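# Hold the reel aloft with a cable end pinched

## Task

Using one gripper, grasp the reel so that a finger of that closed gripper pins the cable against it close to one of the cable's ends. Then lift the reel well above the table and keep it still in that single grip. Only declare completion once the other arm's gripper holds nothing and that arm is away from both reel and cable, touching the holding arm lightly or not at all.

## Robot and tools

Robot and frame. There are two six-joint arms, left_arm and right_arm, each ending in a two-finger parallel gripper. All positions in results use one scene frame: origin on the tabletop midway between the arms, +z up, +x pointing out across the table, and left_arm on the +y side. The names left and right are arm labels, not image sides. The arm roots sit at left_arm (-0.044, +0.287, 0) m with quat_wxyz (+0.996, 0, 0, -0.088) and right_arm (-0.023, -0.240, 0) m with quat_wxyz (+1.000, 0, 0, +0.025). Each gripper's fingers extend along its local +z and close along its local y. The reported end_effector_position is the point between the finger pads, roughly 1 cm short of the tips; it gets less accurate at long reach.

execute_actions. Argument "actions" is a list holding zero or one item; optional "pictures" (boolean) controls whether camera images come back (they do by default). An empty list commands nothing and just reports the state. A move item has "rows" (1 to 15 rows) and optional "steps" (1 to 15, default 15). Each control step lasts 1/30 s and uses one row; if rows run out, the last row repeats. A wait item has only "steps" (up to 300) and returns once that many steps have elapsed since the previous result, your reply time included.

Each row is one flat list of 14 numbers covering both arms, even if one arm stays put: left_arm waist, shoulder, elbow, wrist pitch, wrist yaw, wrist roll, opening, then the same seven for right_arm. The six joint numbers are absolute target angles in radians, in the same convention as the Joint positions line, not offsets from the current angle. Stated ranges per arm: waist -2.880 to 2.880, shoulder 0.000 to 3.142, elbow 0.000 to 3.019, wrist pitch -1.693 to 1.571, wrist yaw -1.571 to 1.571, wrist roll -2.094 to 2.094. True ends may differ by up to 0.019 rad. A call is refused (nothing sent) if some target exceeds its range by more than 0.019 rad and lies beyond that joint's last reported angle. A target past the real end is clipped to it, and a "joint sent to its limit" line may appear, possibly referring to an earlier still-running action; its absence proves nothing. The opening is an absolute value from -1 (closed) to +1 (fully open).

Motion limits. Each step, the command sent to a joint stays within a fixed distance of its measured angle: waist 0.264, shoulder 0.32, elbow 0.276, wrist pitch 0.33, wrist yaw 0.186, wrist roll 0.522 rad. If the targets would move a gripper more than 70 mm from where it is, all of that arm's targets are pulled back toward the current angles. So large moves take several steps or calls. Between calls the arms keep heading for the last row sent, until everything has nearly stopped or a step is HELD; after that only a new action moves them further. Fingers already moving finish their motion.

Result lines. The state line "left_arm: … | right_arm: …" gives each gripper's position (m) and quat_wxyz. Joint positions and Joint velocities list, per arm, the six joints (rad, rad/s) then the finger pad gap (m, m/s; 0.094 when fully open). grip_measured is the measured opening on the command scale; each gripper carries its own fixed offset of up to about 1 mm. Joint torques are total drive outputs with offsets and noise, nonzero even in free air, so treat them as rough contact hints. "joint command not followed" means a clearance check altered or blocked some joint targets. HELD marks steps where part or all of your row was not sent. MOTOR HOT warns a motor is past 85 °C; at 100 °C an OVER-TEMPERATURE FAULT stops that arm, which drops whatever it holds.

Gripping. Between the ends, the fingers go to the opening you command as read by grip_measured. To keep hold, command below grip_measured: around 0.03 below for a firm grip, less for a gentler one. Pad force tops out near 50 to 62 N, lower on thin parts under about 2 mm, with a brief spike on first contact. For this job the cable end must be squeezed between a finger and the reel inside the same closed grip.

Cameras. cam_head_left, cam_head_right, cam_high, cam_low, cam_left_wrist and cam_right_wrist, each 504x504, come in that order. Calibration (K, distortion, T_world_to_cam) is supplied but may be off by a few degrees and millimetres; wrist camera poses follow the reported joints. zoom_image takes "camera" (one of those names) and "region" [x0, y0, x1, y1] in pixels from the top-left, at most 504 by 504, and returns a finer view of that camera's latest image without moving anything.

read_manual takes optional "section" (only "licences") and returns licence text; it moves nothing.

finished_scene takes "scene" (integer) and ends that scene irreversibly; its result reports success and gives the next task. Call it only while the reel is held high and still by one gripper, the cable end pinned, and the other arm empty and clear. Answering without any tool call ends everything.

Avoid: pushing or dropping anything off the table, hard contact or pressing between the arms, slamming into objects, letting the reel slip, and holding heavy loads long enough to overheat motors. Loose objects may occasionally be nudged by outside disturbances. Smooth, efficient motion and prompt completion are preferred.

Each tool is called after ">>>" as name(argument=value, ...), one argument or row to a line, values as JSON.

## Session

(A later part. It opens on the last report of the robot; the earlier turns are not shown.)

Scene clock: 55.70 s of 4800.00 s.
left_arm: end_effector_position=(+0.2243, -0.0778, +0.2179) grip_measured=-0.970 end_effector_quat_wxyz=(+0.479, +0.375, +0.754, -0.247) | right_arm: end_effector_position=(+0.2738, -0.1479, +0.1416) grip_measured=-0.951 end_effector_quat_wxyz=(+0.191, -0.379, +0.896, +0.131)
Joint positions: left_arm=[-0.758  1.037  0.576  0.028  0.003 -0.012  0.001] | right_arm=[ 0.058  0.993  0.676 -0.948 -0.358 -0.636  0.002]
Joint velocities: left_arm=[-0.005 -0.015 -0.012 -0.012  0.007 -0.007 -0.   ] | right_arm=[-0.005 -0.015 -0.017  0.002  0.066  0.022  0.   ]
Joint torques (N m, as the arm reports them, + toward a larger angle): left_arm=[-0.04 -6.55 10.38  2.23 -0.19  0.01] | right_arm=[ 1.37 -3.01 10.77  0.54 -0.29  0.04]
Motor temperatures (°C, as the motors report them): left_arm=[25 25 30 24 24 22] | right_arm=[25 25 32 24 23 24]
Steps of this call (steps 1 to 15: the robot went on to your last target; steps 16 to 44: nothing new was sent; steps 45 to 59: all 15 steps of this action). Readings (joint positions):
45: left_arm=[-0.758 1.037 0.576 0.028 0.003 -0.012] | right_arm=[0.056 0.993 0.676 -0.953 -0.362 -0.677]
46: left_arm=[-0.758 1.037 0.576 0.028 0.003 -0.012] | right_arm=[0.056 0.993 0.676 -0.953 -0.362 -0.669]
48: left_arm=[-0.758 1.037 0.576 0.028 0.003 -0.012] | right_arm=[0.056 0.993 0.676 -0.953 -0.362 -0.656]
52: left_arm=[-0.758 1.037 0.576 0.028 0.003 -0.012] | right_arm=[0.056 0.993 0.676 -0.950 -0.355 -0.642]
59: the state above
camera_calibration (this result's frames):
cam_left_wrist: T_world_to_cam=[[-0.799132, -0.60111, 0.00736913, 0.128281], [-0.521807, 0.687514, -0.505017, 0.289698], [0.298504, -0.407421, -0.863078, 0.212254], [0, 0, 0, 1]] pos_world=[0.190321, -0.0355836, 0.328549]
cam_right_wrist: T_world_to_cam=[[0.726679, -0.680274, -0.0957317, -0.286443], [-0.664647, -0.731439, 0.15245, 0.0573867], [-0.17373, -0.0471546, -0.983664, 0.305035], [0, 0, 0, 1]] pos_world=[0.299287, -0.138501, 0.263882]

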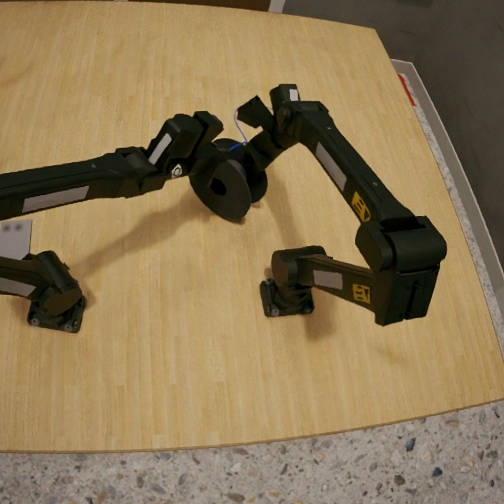

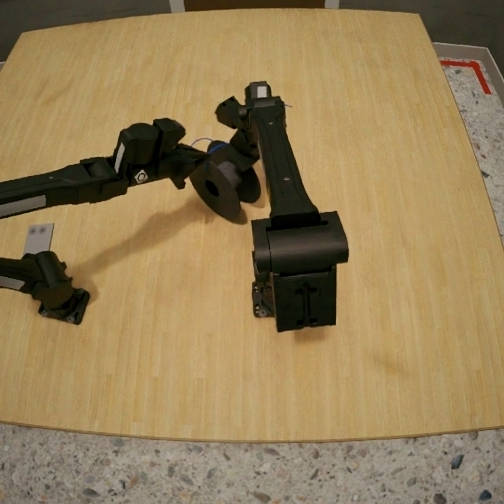

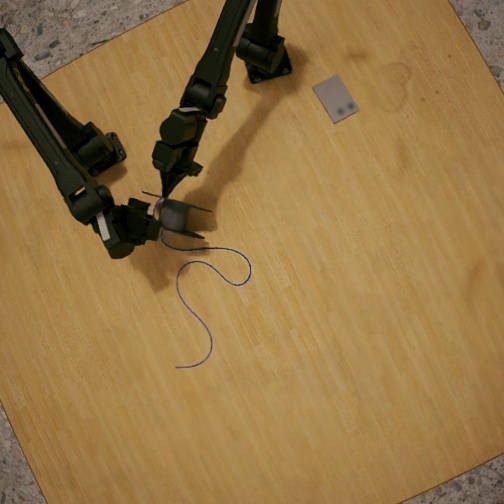

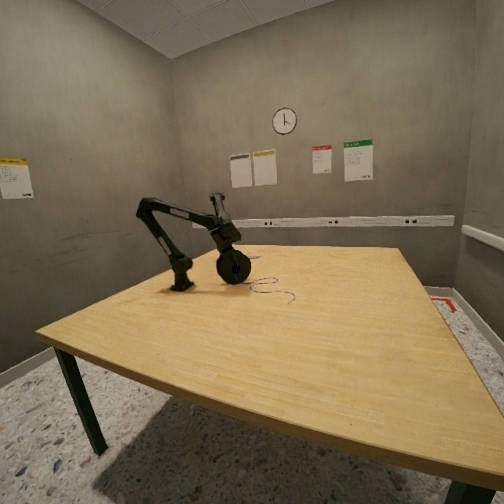

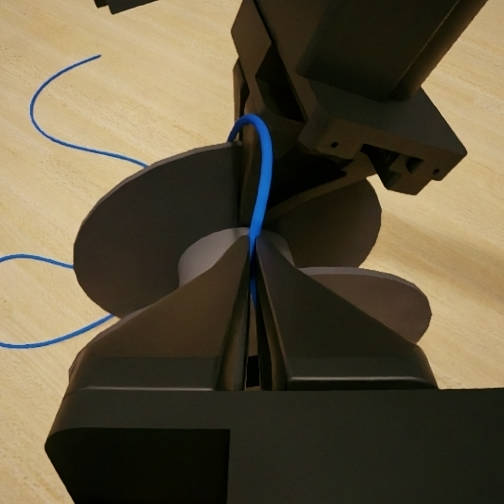

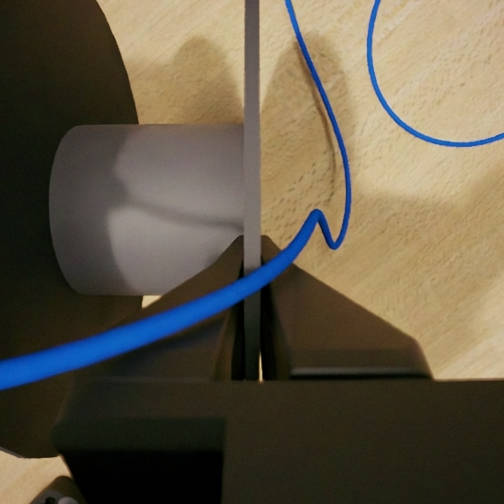

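>>> execute_actions(
  actions=[
    {"rows":[[-0.77,1.04,0.572,0.04,0,0,-1,0.058,0.993,0.70,-0.94,-0.361,-0.65,1],[-0.77,1.04,0.572,0.04,0,0,-1,0.058,0.993,0.70,-0.94,-0.361,-0.65,1],[-0.77,1.04,0.572,0.04,0,0,-1,0.05,0.993,0.70,-0.94,-0.361,-0.65,1],[-0.77,1.04,0.572,0.04,0,0,-1,0.045,0.993,0.72,-0.94,-0.361,-0.65,1],[-0.77,1.04,0.572,0.04,0,0,-1,0.045,1.0,0.735,-0.94,-0.361,-0.65,1],[-0.77,1.04,0.572,0.04,0,0,-1,0.045,1.015,0.745,-0.94,-0.361,-0.65,1],[-0.77,1.04,0.572,0.04,0,0,-1,0.05,1.03,0.755,-0.94,-0.361,-0.65,1],[-0.77,1.04,0.572,0.04,0,0,-1,0.055,1.055,0.765,-0.94,-0.361,-0.65,1]]},
  ],
)

Scene clock: 59.07 s of 4800.00 s.
left_arm: end_effector_position=(+0.2243, -0.0778, +0.2179) grip_measured=-0.970 end_effector_quat_wxyz=(+0.479, +0.375, +0.754, -0.247) | right_arm: end_effector_position=(+0.2859, -0.1467, +0.1377) grip_measured=+1.000 end_effector_quat_wxyz=(+0.177, -0.377, +0.899, +0.135)
Joint positions: left_arm=[-0.758  1.037  0.576  0.028  0.003 -0.012  0.001] | right_arm=[ 0.058  1.055  0.709 -0.948 -0.358 -0.636  0.094]
Joint velocities: left_arm=[-0.005 -0.005 -0.012 -0.022 -0.007 -0.095 -0.   ] | right_arm=[-0.015 -0.015 -0.007  0.002  0.066  0.037  0.   ]
Joint torques (N m, as the arm reports them, + toward a larger angle): left_arm=[-0.13 -6.38 10.39  2.3  -0.22  0.02] | right_arm=[ 0.78 -4.33 11.41  0.4  -0.31 -0.19]
Motor temperatures (°C, as the motors report them): left_arm=[25 25 30 24 24 22] | right_arm=[25 25 33 24 23 24]
Steps of this call (steps 1 to 15: the robot went on to your last target; steps 16 to 86: nothing new was sent; steps 87 to 101: all 15 steps of this action). Readings (joint positions):
87: left_arm=[-0.758 1.037 0.576 0.028 0.003 -0.012] | right_arm=[0.058 0.993 0.676 -0.948 -0.358 -0.636]
88: left_arm=[-0.758 1.037 0.576 0.028 0.003 -0.012] | right_arm=[0.058 0.993 0.676 -0.948 -0.358 -0.636]
90: left_arm=[-0.758 1.037 0.576 0.028 0.003 -0.012] | right_arm=[0.058 0.993 0.676 -0.948 -0.358 -0.636]
94: left_arm=[-0.758 1.037 0.576 0.028 0.003 -0.012] | right_arm=[0.058 1.004 0.685 -0.948 -0.358 -0.636]
101: the state above
camera_calibration (this result's frames):
cam_left_wrist: T_world_to_cam=[[-0.799132, -0.60111, 0.00736913, 0.128281], [-0.521807, 0.687514, -0.505017, 0.289698], [0.298504, -0.407421, -0.863078, 0.212254], [0, 0, 0, 1]] pos_world=[0.190321, -0.0355836, 0.328549]
cam_right_wrist: T_world_to_cam=[[0.723539, -0.680723, -0.114487, -0.291362], [-0.659961, -0.730792, 0.174339, 0.0626922], [-0.202343, -0.0505841, -0.978007, 0.310246], [0, 0, 0, 1]] pos_world=[0.314962, -0.136828, 0.259136]

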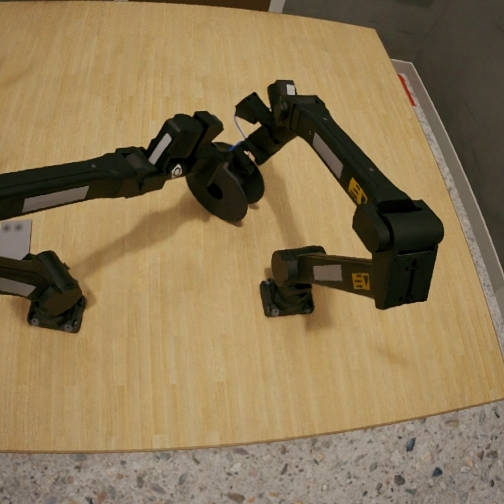

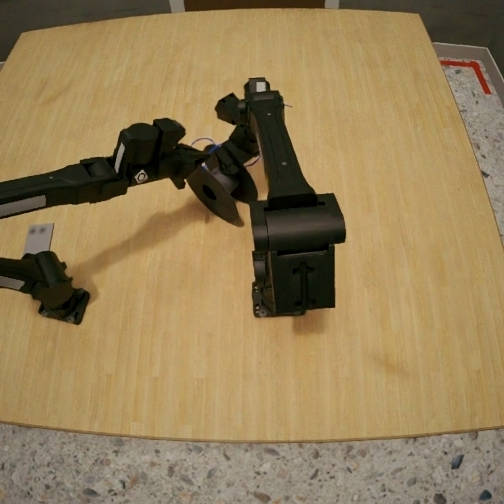

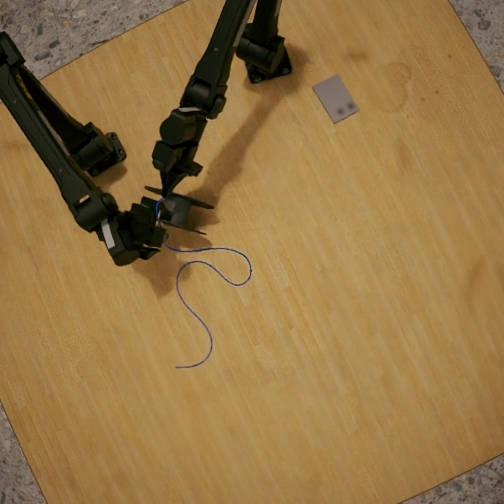

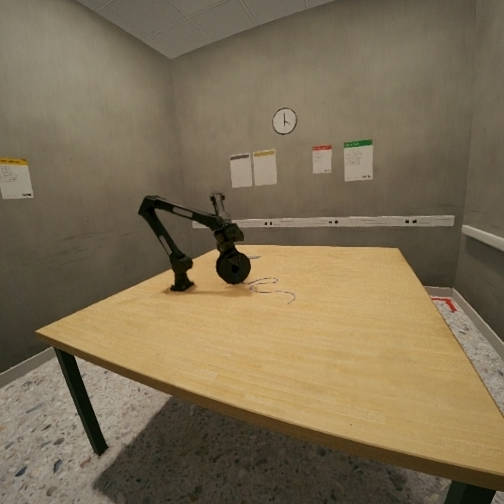

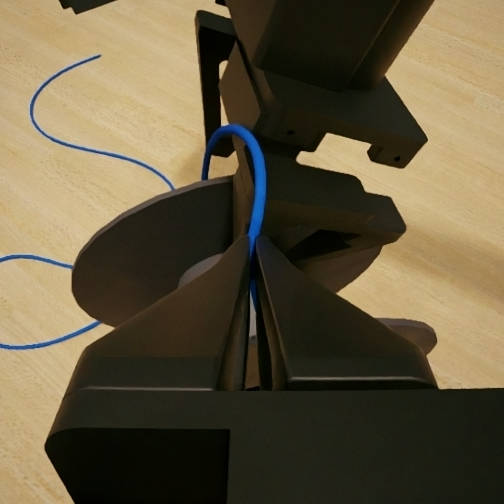

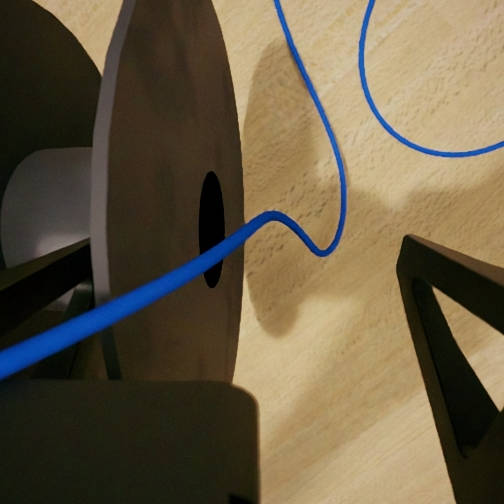

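>>> execute_actions(
  actions=[
    {"rows":[[-0.77,1.04,0.572,0.04,0,0,-1,0.07,1.055,0.78,-0.94,-0.361,-0.65,0.8],[-0.77,1.04,0.572,0.04,0,0,-1,0.07,1.055,0.78,-0.94,-0.361,-0.65,0.6],[-0.77,1.04,0.572,0.04,0,0,-1,0.07,1.055,0.78,-0.94,-0.361,-0.65,0.4],[-0.77,1.04,0.572,0.04,0,0,-1,0.07,1.055,0.78,-0.94,-0.361,-0.65,0.2],[-0.77,1.04,0.572,0.04,0,0,-1,0.07,1.055,0.78,-0.94,-0.361,-0.65,0.0],[-0.77,1.04,0.572,0.04,0,0,-1,0.07,1.055,0.78,-0.94,-0.361,-0.65,-0.2],[-0.77,1.04,0.572,0.04,0,0,-1,0.07,1.055,0.78,-0.94,-0.361,-0.65,-0.4],[-0.77,1.04,0.572,0.04,0,0,-1,0.07,1.055,0.78,-0.94,-0.361,-0.65,-0.6],[-0.77,1.04,0.572,0.04,0,0,-1,0.07,1.055,0.78,-0.94,-0.361,-0.65,-0.8],[-0.77,1.04,0.572,0.04,0,0,-1,0.07,1.055,0.78,-0.94,-0.361,-0.65,-1]]},
  ],
)

Scene clock: 61.70 s of 4800.00 s.
left_arm: end_effector_position=(+0.2243, -0.0778, +0.2179) grip_measured=-0.970 end_effector_quat_wxyz=(+0.479, +0.375, +0.754, -0.247) | right_arm: end_effector_position=(+0.2892, -0.1457, +0.1420) grip_measured=-0.952 end_effector_quat_wxyz=(+0.182, -0.379, +0.897, +0.135)
Joint positions: left_arm=[-0.758  1.037  0.576  0.028  0.003 -0.012  0.001] | right_arm=[ 0.058  1.055  0.718 -0.948 -0.361 -0.638  0.002]
Joint velocities: left_arm=[-0.015 -0.015  0.002  0.012 -0.022 -0.095 -0.001] | right_arm=[ 0.005 -0.005 -0.007 -0.017 -0.007  0.037  0.001]
Joint torques (N m, as the arm reports them, + toward a larger angle): left_arm=[-0.16 -6.84 10.4   2.27 -0.23  0.01] | right_arm=[ 0.97 -3.67 11.75  0.45 -0.26 -0.2 ]
Motor temperatures (°C, as the motors report them): left_arm=[25 25 30 24 24 22] | right_arm=[25 25 33 24 23 24]
Steps of this call (steps 1 to 15: the robot went on to your last target; steps 16 to 64: nothing new was sent; steps 65 to 79: all 15 steps of this action). Readings (joint positions):
65: left_arm=[-0.758 1.037 0.576 0.028 0.003 -0.012] | right_arm=[0.058 1.055 0.710 -0.948 -0.358 -0.636]
66: left_arm=[-0.758 1.037 0.576 0.028 0.003 -0.012] | right_arm=[0.058 1.055 0.711 -0.948 -0.358 -0.636]
68: left_arm=[-0.758 1.037 0.576 0.028 0.003 -0.012] | right_arm=[0.058 1.055 0.714 -0.948 -0.358 -0.636]
72: left_arm=[-0.758 1.037 0.576 0.028 0.003 -0.012] | right_arm=[0.058 1.055 0.718 -0.948 -0.360 -0.637]
79: the state above
camera_calibration (this result's frames):
cam_left_wrist: T_world_to_cam=[[-0.799132, -0.60111, 0.00736913, 0.128281], [-0.521807, 0.687514, -0.505017, 0.289698], [0.298504, -0.407421, -0.863078, 0.212254], [0, 0, 0, 1]] pos_world=[0.190321, -0.0355836, 0.328549]
cam_right_wrist: T_world_to_cam=[[0.726937, -0.67795, -0.1093, -0.293914], [-0.65932, -0.73355, 0.164927, 0.0655886], [-0.191989, -0.0478278, -0.980231, 0.312846], [0, 0, 0, 1]] pos_world=[0.316964, -0.136184, 0.263719]

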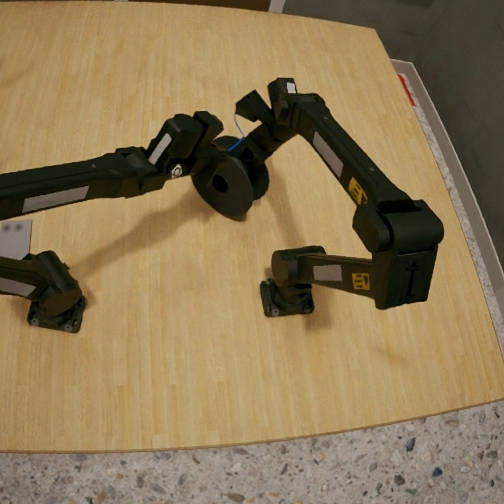

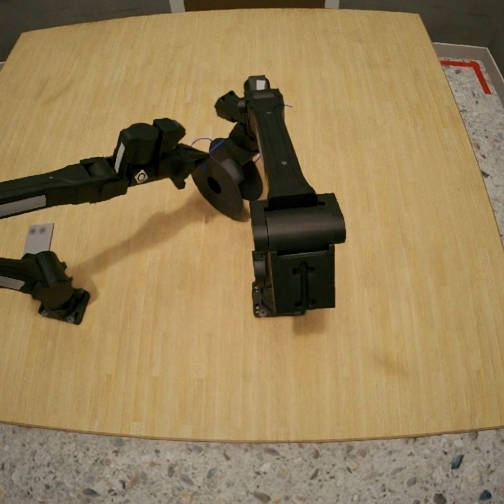

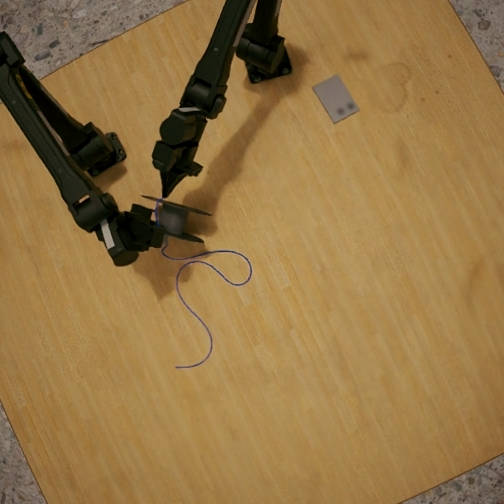

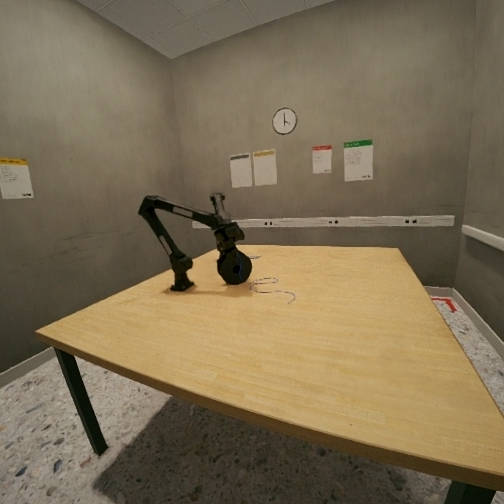

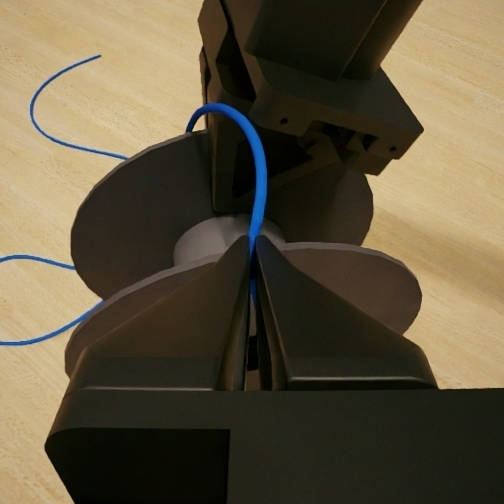

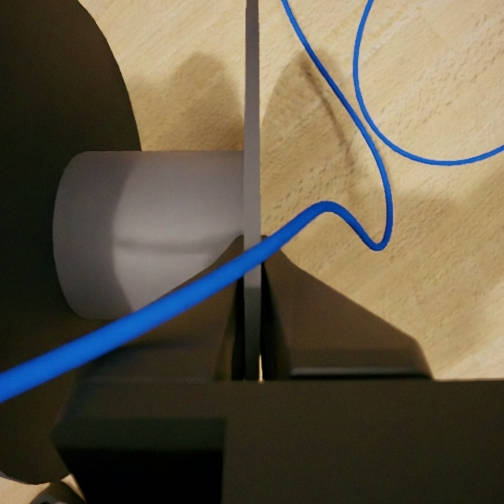

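>>> execute_actions(
  actions=[
    {"rows":[[-0.77,1.04,0.572,0.04,0,0,-1,0.058,1.055,0.74,-0.94,-0.361,-0.65,0.8],[-0.77,1.04,0.58,0.04,0,0,-1,0.058,1.055,0.74,-0.94,-0.361,-0.65,0.8],[-0.72,1.04,0.59,0.04,0.12,0,-1,0.058,1.055,0.74,-0.94,-0.361,-0.65,0.8],[-0.68,1.04,0.6,0.04,0.23,0,-1,0.058,1.055,0.74,-0.94,-0.361,-0.65,0.8],[-0.64,1.04,0.6,0.04,0.34,0,-1,0.058,1.055,0.74,-0.94,-0.361,-0.65,0.8],[-0.6,1.04,0.6,0.04,0.44,0,-1,0.058,1.055,0.74,-0.94,-0.361,-0.65,0.8],[-0.56,1.04,0.6,0.04,0.54,0,-1,0.058,1.055,0.74,-0.94,-0.361,-0.65,0.8],[-0.52,1.04,0.6,0.04,0.63,0,-1,0.058,1.055,0.74,-0.94,-0.361,-0.65,0.8],[-0.49,1.04,0.6,0.04,0.7,0,-1,0.058,1.055,0.74,-0.94,-0.361,-0.65,0.8]]},
  ],
)

Scene clock: 67.63 s of 4800.00 s.
left_arm: end_effector_position=(+0.2199, -0.0539, +0.2346) grip_measured=-0.970 end_effector_quat_wxyz=(+0.385, +0.424, +0.694, -0.436) | right_arm: end_effector_position=(+0.2892, -0.1457, +0.1420) grip_measured=+0.799 end_effector_quat_wxyz=(+0.182, -0.379, +0.897, +0.135)
Joint positions: left_arm=[-0.476  1.037  0.576  0.028  0.695 -0.01   0.001] | right_arm=[ 0.058  1.055  0.718 -0.948 -0.361 -0.639  0.084]
Joint velocities: left_arm=[-0.024 -0.005 -0.002  0.012 -0.095  0.022 -0.001] | right_arm=[ 0.005  0.005  0.002 -0.007 -0.051 -0.022 -0.001]
Joint torques (N m, as the arm reports them, + toward a larger angle): left_arm=[-0.61 -6.47 12.82  2.16  0.32  0.01] | right_arm=[ 0.97 -3.81  9.27  0.54 -0.25 -0.21]
Motor temperatures (°C, as the motors report them): left_arm=[25 25 30 24 24 22] | right_arm=[25 25 35 24 23 24]
Steps of this call (steps 1 to 15: the robot went on to your last target; steps 16 to 163: nothing new was sent; steps 164 to 178: all 15 steps of this action). Readings (joint positions):
164: left_arm=[-0.758 1.037 0.576 0.028 0.003 -0.012] | right_arm=[0.058 1.055 0.718 -0.948 -0.361 -0.639]
165: left_arm=[-0.758 1.037 0.576 0.028 0.003 -0.012] | right_arm=[0.058 1.055 0.718 -0.948 -0.361 -0.639]
167: left_arm=[-0.741 1.037 0.576 0.028 0.155 -0.012] | right_arm=[0.058 1.055 0.718 -0.948 -0.361 -0.639]
171: left_arm=[-0.619 1.037 0.576 0.028 0.557 -0.011] | right_arm=[0.058 1.055 0.718 -0.948 -0.361 -0.639]
178: the state above
camera_calibration (this result's frames):
cam_left_wrist: T_world_to_cam=[[-0.924135, -0.266242, 0.274025, 0.121951], [-0.378237, 0.738819, -0.557749, 0.262944], [-0.0539589, -0.619082, -0.783471, 0.285201], [0, 0, 0, 1]] pos_world=[0.227544, 0.0147637, 0.336686]
cam_right_wrist: T_world_to_cam=[[0.727185, -0.677711, -0.109136, -0.293974], [-0.659093, -0.733762, 0.164894, 0.0654966], [-0.191831, -0.0479774, -0.980255, 0.312782], [0, 0, 0, 1]] pos_world=[0.316943, -0.136164, 0.263723]

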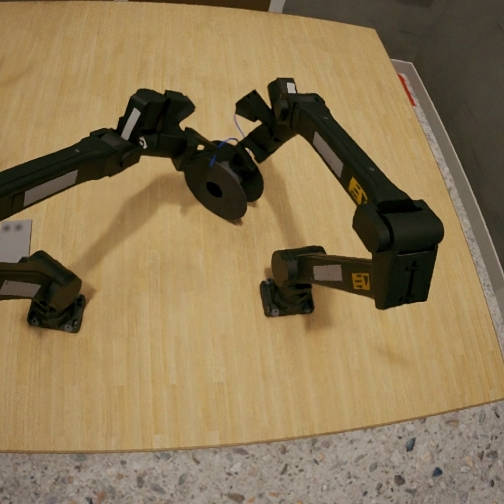

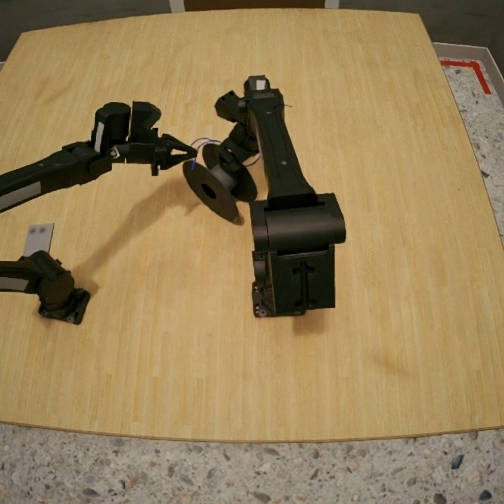

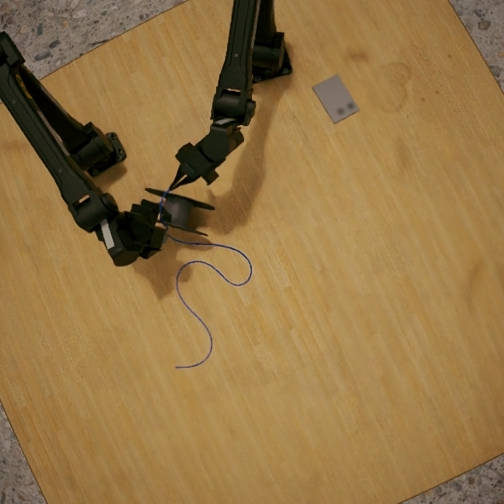

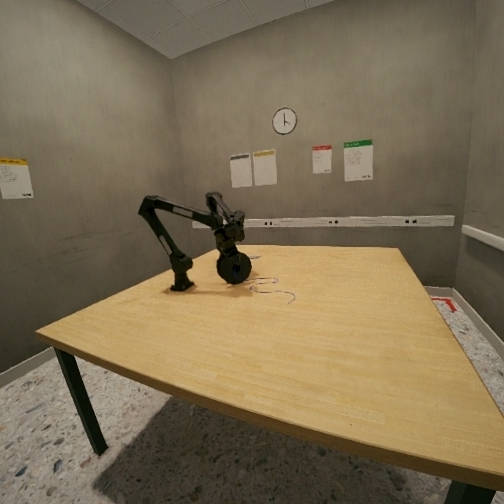

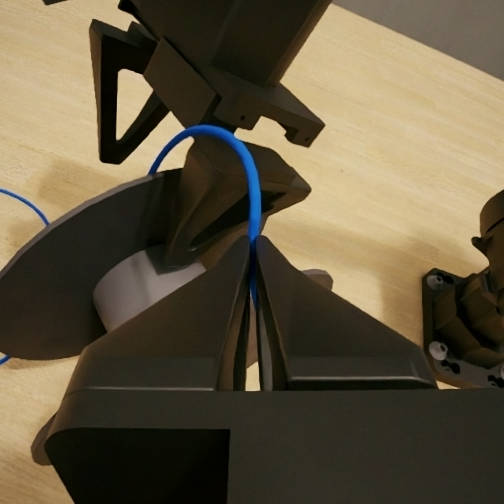

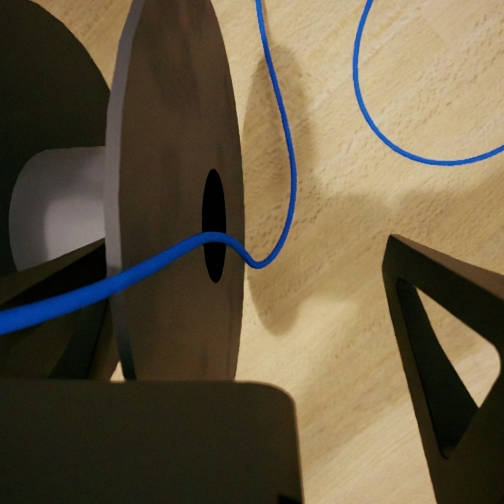

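>>> execute_actions(
  actions=[
    {"rows":[[-0.49,1.04,0.6,0.04,0.7,0,-1,0.058,1.055,0.72,-0.94,-0.361,-0.65,0.6],[-0.49,1.04,0.6,0.04,0.7,0,-1,0.058,1.055,0.72,-0.94,-0.361,-0.65,0.4],[-0.49,1.04,0.6,0.04,0.7,0,-1,0.058,1.055,0.72,-0.94,-0.361,-0.65,0.2],[-0.49,1.04,0.6,0.04,0.7,0,-1,0.058,1.055,0.72,-0.94,-0.361,-0.65,0.0],[-0.49,1.04,0.6,0.04,0.7,0,-1,0.058,1.055,0.72,-0.94,-0.361,-0.65,-0.2],[-0.49,1.04,0.6,0.04,0.7,0,-1,0.058,1.055,0.72,-0.94,-0.361,-0.65,-0.4],[-0.49,1.04,0.6,0.04,0.7,0,-1,0.058,1.055,0.72,-0.94,-0.361,-0.65,-0.6],[-0.49,1.04,0.6,0.04,0.7,0,-1,0.058,1.055,0.72,-0.94,-0.361,-0.65,-0.8],[-0.49,1.04,0.6,0.04,0.7,0,-1,0.058,1.055,0.72,-0.94,-0.361,-0.65,-1]]},
  ],
)

Scene clock: 69.83 s of 4800.00 s.
left_arm: end_effector_position=(+0.2192, -0.0543, +0.2347) grip_measured=-0.970 end_effector_quat_wxyz=(+0.385, +0.425, +0.693, -0.437) | right_arm: end_effector_position=(+0.2902, -0.1459, +0.1421) grip_measured=-0.952 end_effector_quat_wxyz=(+0.184, -0.381, +0.896, +0.133)
Joint positions: left_arm=[-0.477  1.037  0.576  0.028  0.696 -0.01   0.001] | right_arm=[ 0.058  1.055  0.718 -0.944 -0.359 -0.643  0.002]
Joint velocities: left_arm=[ 0.005  0.005  0.002 -0.002 -0.066 -0.066 -0.001] | right_arm=[ 0.005  0.005  0.002 -0.002  0.007  0.022 -0.002]
Joint torques (N m, as the arm reports them, + toward a larger angle): left_arm=[-0.36 -6.25 12.76  2.16  0.33  0.04] | right_arm=[ 0.85 -2.27  7.81  0.39 -0.31 -0.15]
Motor temperatures (°C, as the motors report them): left_arm=[25 25 30 24 24 22] | right_arm=[25 25 34 24 23 24]
Steps of this call (steps 1 to 15: the robot went on to your last target; steps 16 to 51: nothing new was sent; steps 52 to 66: all 15 steps of this action). Readings (joint positions):
52: left_arm=[-0.477 1.037 0.576 0.028 0.696 -0.010] | right_arm=[0.058 1.055 0.718 -0.948 -0.361 -0.639]
53: left_arm=[-0.477 1.037 0.576 0.028 0.696 -0.010] | right_arm=[0.058 1.055 0.718 -0.948 -0.361 -0.639]
55: left_arm=[-0.477 1.037 0.576 0.028 0.696 -0.010] | right_arm=[0.058 1.055 0.718 -0.948 -0.362 -0.639]
59: left_arm=[-0.477 1.037 0.576 0.028 0.696 -0.010] | right_arm=[0.058 1.055 0.718 -0.948 -0.363 -0.639]
66: the state above
camera_calibration (this result's frames):
cam_left_wrist: T_world_to_cam=[[-0.924735, -0.263766, 0.274396, 0.121345], [-0.376504, 0.739574, -0.557921, 0.262743], [-0.0557755, -0.61924, -0.783218, 0.285255], [0, 0, 0, 1]] pos_world=[0.227046, 0.01433, 0.33671]
cam_right_wrist: T_world_to_cam=[[0.729998, -0.675608, -0.103228, -0.296172], [-0.657701, -0.735504, 0.162673, 0.0656424], [-0.185828, -0.0508583, -0.981265, 0.311112], [0, 0, 0, 1]] pos_world=[0.317191, -0.135994, 0.264032]

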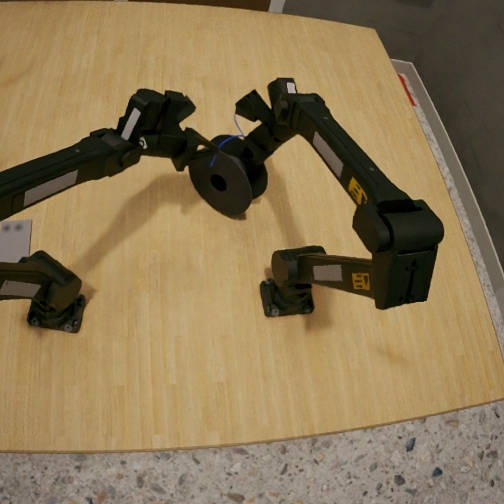

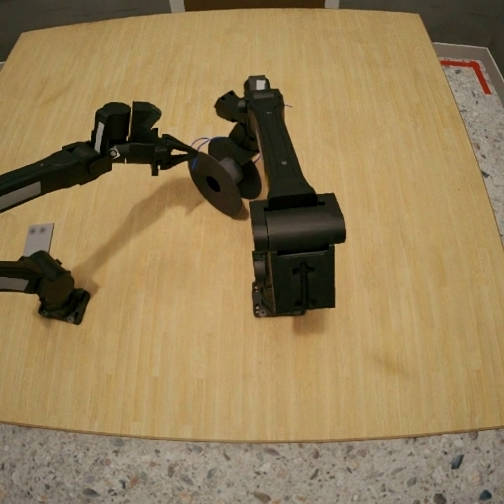

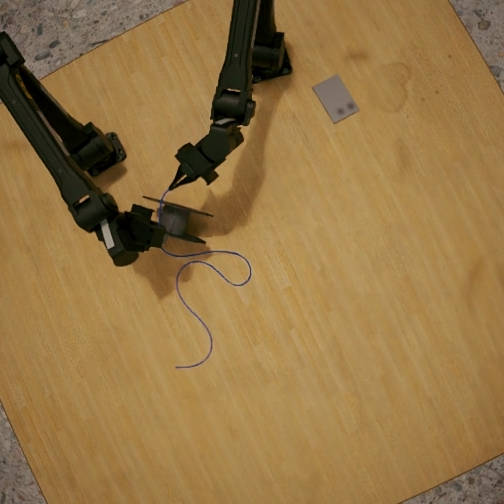

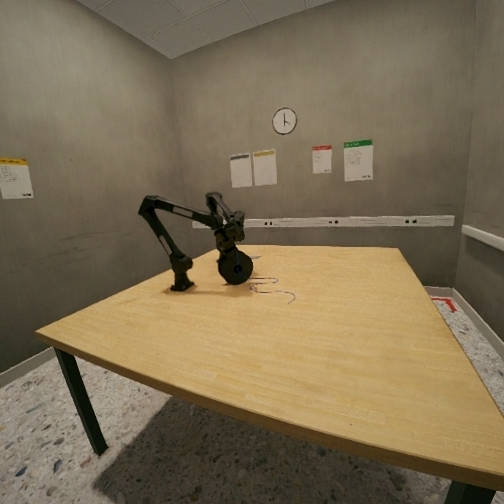

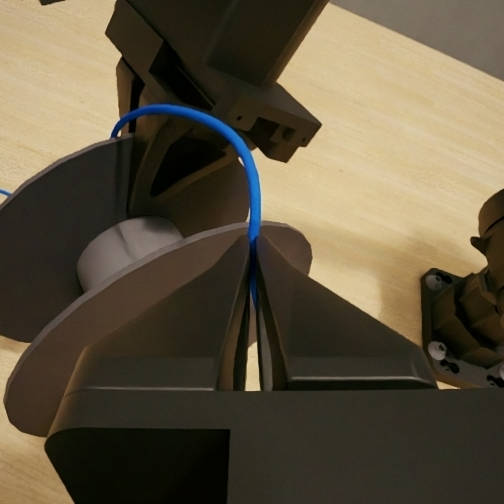

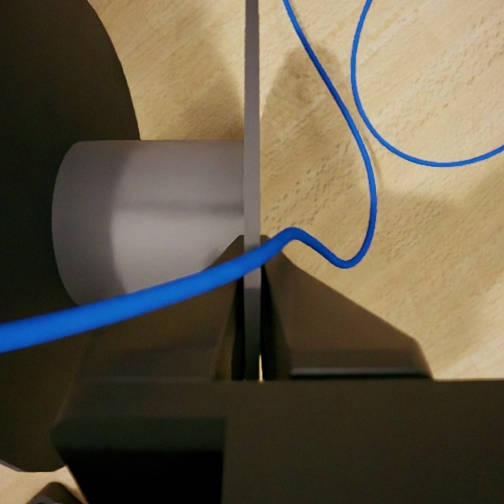

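>>> execute_actions(
  actions=[
    {"rows":[[-0.49,1.04,0.6,0.04,0.7,0,-1,0.058,1.055,0.72,-0.94,-0.361,-0.65,0.3],[-0.49,1.04,0.6,0.04,0.7,0,-1,0.058,1.055,0.72,-0.94,-0.361,-0.65,0.3],[-0.49,1.04,0.6,0.04,0.7,0,-1,0.058,1.055,0.72,-0.94,-0.361,-0.65,0.3],[-0.49,1.04,0.6,0.04,0.7,0,-1,0.03,0.98,0.72,-0.97,-0.361,-0.65,0.3],[-0.49,1.04,0.6,0.04,0.7,0,-1,0.0,0.92,0.73,-1.02,-0.361,-0.65,0.3],[-0.49,1.04,0.6,0.04,0.7,0,-1,-0.04,0.86,0.75,-1.08,-0.361,-0.65,0.3],[-0.49,1.04,0.6,0.04,0.7,0,-1,-0.09,0.80,0.80,-1.15,-0.361,-0.65,0.3]]},
  ],
  pictures=false,
)

>>> execute_actions(
  actions=[
    {"rows":[[-0.6,1.04,0.6,0.04,0.45,0,-1,-0.15,0.85,1.0,-1.3,-0.2,-0.6,0.5],[-0.7,1.04,0.6,0.04,0.2,0,-1,-0.15,0.9,1.15,-1.45,-0.1,-0.55,0.5],[-0.8,1.04,0.6,0.04,0,0,-1,-0.15,0.95,1.242,-1.558,0,-0.51,0.5],[-0.8,1.04,0.6,0.04,0,0,-1,-0.15,0.95,1.242,-1.558,0,-0.51,0.5],[-0.85,1.04,0.6,0.04,-0.15,0,-1,-0.15,0.95,1.242,-1.558,0,-0.51,0.5],[-0.9,1.04,0.6,0.04,-0.3,0,-1,-0.15,0.95,1.242,-1.558,0,-0.51,0.5],[-0.95,1.04,0.6,0.04,-0.4,0,-1,-0.15,0.95,1.242,-1.558,0,-0.51,0.5],[-1.0,1.04,0.6,0.04,-0.5,0,-1,-0.15,0.95,1.242,-1.558,0,-0.51,0.5]]},
  ],
)

Scene clock: 76.60 s of 4800.00 s.
left_arm: end_effector_position=(+0.2192, -0.0543, +0.2347) grip_measured=-0.970 end_effector_quat_wxyz=(+0.385, +0.425, +0.693, -0.437) | right_arm: end_effector_position=(+0.2530, -0.1908, +0.2273) grip_measured=+0.299 end_effector_quat_wxyz=(+0.257, -0.323, +0.906, +0.094)
Joint positions: left_arm=[-0.477  1.037  0.576  0.028  0.696 -0.01   0.001] | right_arm=[-0.089  0.759  0.759 -1.139 -0.359 -0.643  0.061]
Joint velocities: left_arm=[ 0.005  0.005 -0.002  0.002 -0.051 -0.095  0.001] | right_arm=[-0.015  0.122  0.066  0.002  0.095  0.007  0.   ]
Joint torques (N m, as the arm reports them, + toward a larger angle): left_arm=[-0.28 -6.39 12.84  2.11  0.31  0.03] | right_arm=[ 1.17  1.18 10.71  0.08 -0.23 -0.11]
Motor temperatures (°C, as the motors report them): left_arm=[25 25 31 24 24 22] | right_arm=[25 25 33 24 23 24]
Steps of this call (steps 1 to 15: the robot went on to your last target; steps 16 to 188: nothing new was sent; steps 189 to 203: all 15 steps of this action). Readings (joint positions):
189: left_arm=[-0.477 1.037 0.576 0.028 0.696 -0.010] | right_arm=[0.058 1.055 0.718 -0.944 -0.359 -0.643]
190: left_arm=[-0.477 1.037 0.576 0.028 0.696 -0.010] | right_arm=[0.058 1.055 0.718 -0.944 -0.359 -0.643]
192: left_arm=[-0.477 1.037 0.576 0.028 0.696 -0.010] | right_arm=[0.057 1.051 0.718 -0.947 -0.359 -0.643]
196: left_arm=[-0.477 1.037 0.576 0.028 0.696 -0.010] | right_arm=[-0.013 0.928 0.719 -1.066 -0.359 -0.643]
203: the state above

Scene clock: 77.10 s of 4800.00 s.
left_arm: end_effector_position=(+0.1912, -0.0867, +0.2270) grip_measured=-0.970 end_effector_quat_wxyz=(+0.548, +0.347, +0.751, -0.126) | right_arm: end_effector_position=(+0.2693, -0.2652, +0.3407) grip_measured=+0.499 end_effector_quat_wxyz=(+0.137, -0.219, +0.965, -0.041)
Joint positions: left_arm=[-1.017  1.035  0.576  0.028 -0.495 -0.009  0.001] | right_arm=[-0.136  0.946  1.208 -1.547 -0.004 -0.532  0.07 ]
Joint velocities: left_arm=[ 0.151 -0.005  0.022  0.012 -0.051 -0.037  0.001] | right_arm=[-0.024 -0.063 -0.007 -0.051 -0.007  0.066 -0.   ]
Joint torques (N m, as the arm reports them, + toward a larger angle): left_arm=[ 1.63 -6.29 12.91  2.16 -0.39 -0.03] | right_arm=[-0.44 -2.8  10.15 -0.22  0.16  0.06]
Motor temperatures (°C, as the motors report them): left_arm=[25 25 32 24 24 22] | right_arm=[25 25 34 24 23 24]
Steps of this call (steps 1 to 15: all 15 steps of this action). Readings (joint positions):
1: left_arm=[-0.491 1.036 0.576 0.028 0.599 -0.010] | right_arm=[-0.089 0.769 0.777 -1.170 -0.293 -0.640]
2: left_arm=[-0.523 1.035 0.576 0.028 0.488 -0.010] | right_arm=[-0.097 0.793 0.815 -1.244 -0.204 -0.630]
4: left_arm=[-0.639 1.035 0.576 0.028 0.295 -0.010] | right_arm=[-0.119 0.869 0.930 -1.421 -0.054 -0.598]
8: left_arm=[-0.919 1.035 0.576 0.028 -0.116 -0.010] | right_arm=[-0.136 0.965 1.128 -1.517 -0.006 -0.560]
15: the state above
camera_calibration (this result's frames):
cam_left_wrist: T_world_to_cam=[[-0.653139, -0.731524, -0.195657, 0.103219], [-0.553062, 0.637323, -0.536602, 0.291941], [0.517234, -0.242265, -0.820839, 0.189305], [0, 0, 0, 1]] pos_world=[0.130963, -0.0646917, 0.33224]
cam_right_wrist: T_world_to_cam=[[0.408871, -0.902559, 0.134951, -0.395861], [-0.871913, -0.342693, 0.349756, 0.0299874], [-0.269429, -0.260671, -0.92707, 0.444402], [0, 0, 0, 1]] pos_world=[0.307737, -0.231169, 0.454925]

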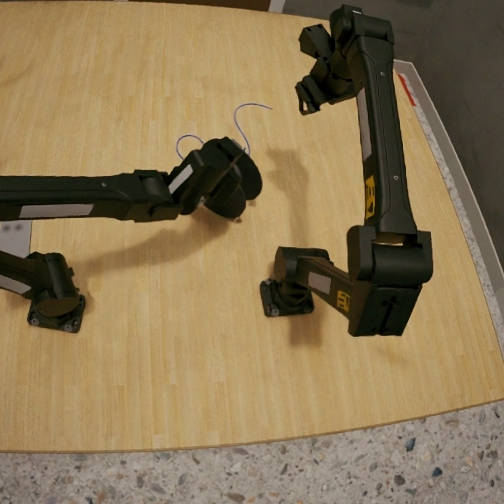

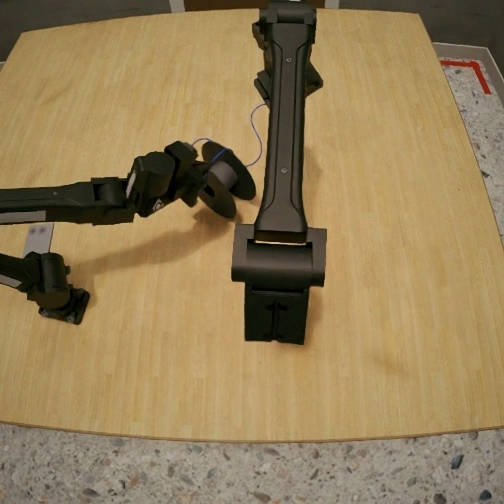

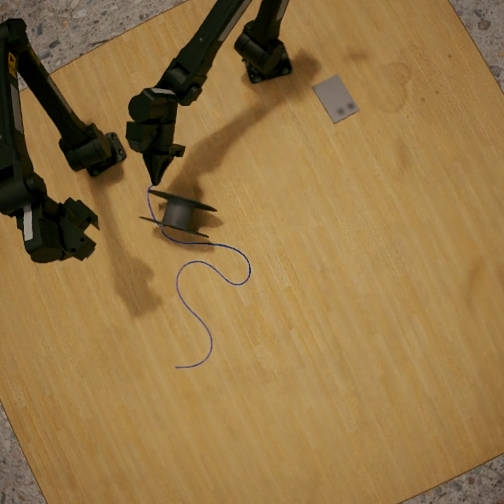

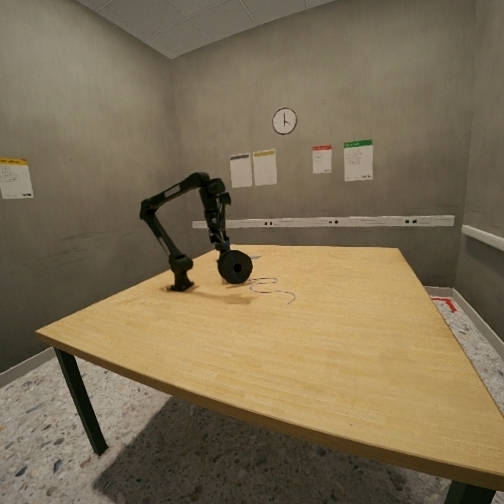

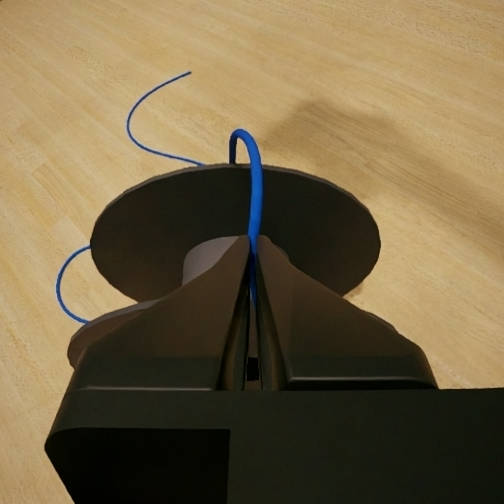

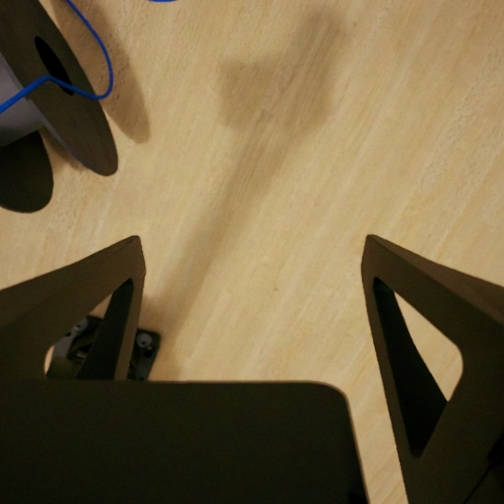

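>>> execute_actions(
  actions=[
    {"rows":[[-1.0,1.04,0.6,0.04,-0.5,0,-1,-0.05,1.05,1.242,-1.58,0,-0.46,0.6],[-1.0,1.04,0.6,0.04,-0.5,0,-1,0.03,1.1,1.242,-1.58,0,-0.46,0.6],[-1.0,1.04,0.6,0.04,-0.5,0,-1,0.1,1.14,1.242,-1.58,0,-0.46,0.6],[-1.0,1.04,0.6,0.04,-0.5,0,-1,0.18,1.16,1.242,-1.58,0,-0.46,0.6],[-1.0,1.04,0.6,0.04,-0.5,0,-1,0.25,1.179,1.23,-1.594,0,-0.46,0.6],[-1.0,1.04,0.6,0.04,-0.5,0,-1,0.325,1.179,1.225,-1.594,0,-0.46,0.6]]},
  ],
)

Scene clock: 80.27 s of 4800.00 s.
left_arm: end_effector_position=(+0.1944, -0.0846, +0.2271) grip_measured=-0.970 end_effector_quat_wxyz=(+0.549, +0.343, +0.753, -0.123) | right_arm: end_effector_position=(+0.2844, -0.1116, +0.2619) grip_measured=+0.599 end_effector_quat_wxyz=(-0.007, -0.423, +0.906, +0.002)
Joint positions: left_arm=[-1.009  1.035  0.576  0.028 -0.497 -0.009  0.001] | right_arm=[ 0.346  1.219  1.215 -1.581 -0.003 -0.479  0.075]
Joint velocities: left_arm=[-0.015  0.005 -0.007 -0.002  0.007 -0.007  0.   ] | right_arm=[-0.103 -0.239 -0.017 -0.066 -0.037  0.037 -0.   ]
Joint torques (N m, as the arm reports them, + toward a larger angle): left_arm=[ 1.5  -6.19 12.87  2.17 -0.42 -0.03] | right_arm=[-0.19 -7.39  8.35 -0.65  0.13  0.06]
Motor temperatures (°C, as the motors report them): left_arm=[25 25 32 24 24 22] | right_arm=[25 25 34 24 23 24]
Steps of this call (steps 1 to 15: the robot went on to your last target; steps 16 to 80: nothing new was sent; steps 81 to 95: all 15 steps of this action). Readings (joint positions):
81: left_arm=[-1.009 1.035 0.576 0.028 -0.497 -0.009] | right_arm=[-0.129 0.951 1.209 -1.555 -0.001 -0.516]
82: left_arm=[-1.009 1.035 0.576 0.028 -0.497 -0.009] | right_arm=[-0.106 0.966 1.212 -1.563 0.003 -0.507]
84: left_arm=[-1.009 1.035 0.576 0.028 -0.497 -0.009] | right_arm=[-0.014 1.018 1.215 -1.568 0.003 -0.497]
88: left_arm=[-1.009 1.035 0.576 0.028 -0.497 -0.009] | right_arm=[0.237 1.161 1.215 -1.573 0.002 -0.486]
95: the state above
camera_calibration (this result's frames):
cam_left_wrist: T_world_to_cam=[[-0.645551, -0.738006, -0.196497, 0.105117], [-0.558988, 0.631904, -0.53687, 0.293139], [0.52038, -0.236738, -0.820463, 0.187991], [0, 0, 0, 1]] pos_world=[0.133893, -0.0631539, 0.332272]
cam_right_wrist: T_world_to_cam=[[0.764025, -0.645048, -0.0133332, -0.286177], [-0.517832, -0.625409, 0.583707, -0.0701909], [-0.384858, -0.439063, -0.811855, 0.398221], [0, 0, 0, 1]] pos_world=[0.335557, -0.053652, 0.360453]

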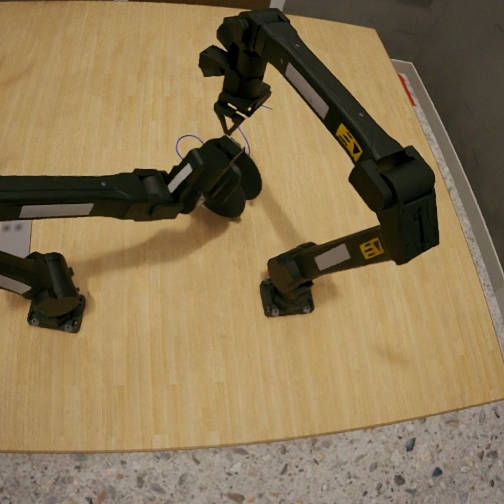

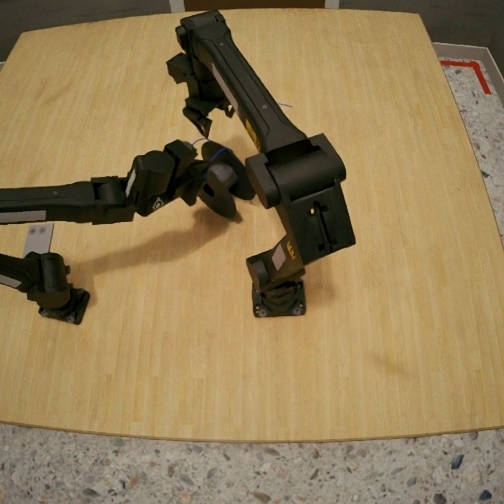

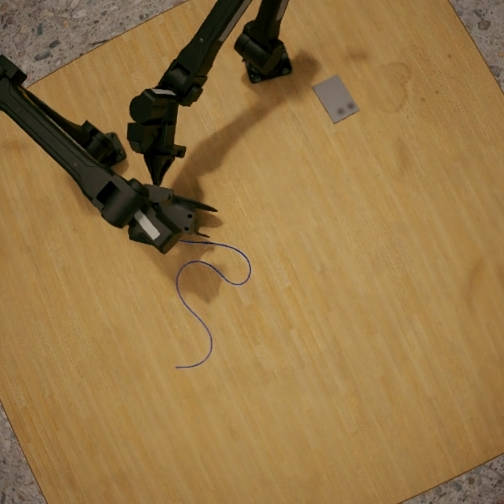

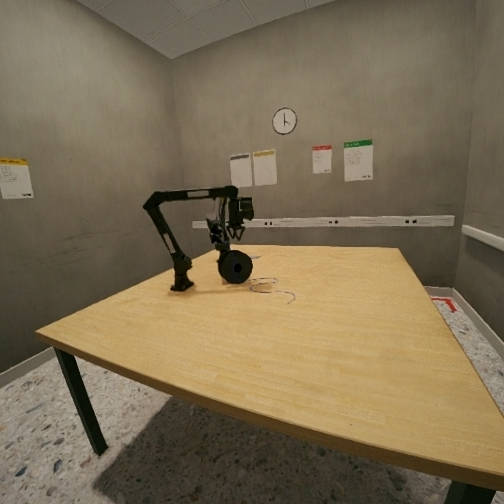

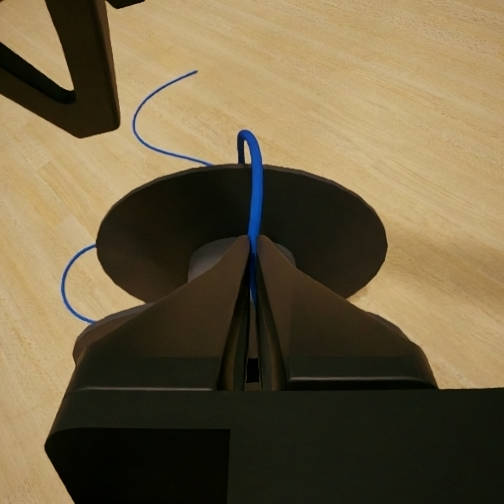

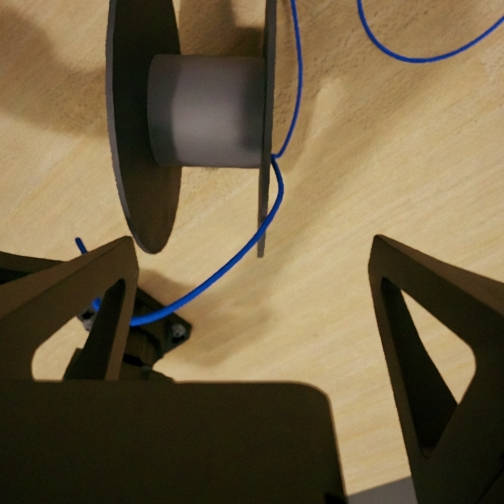

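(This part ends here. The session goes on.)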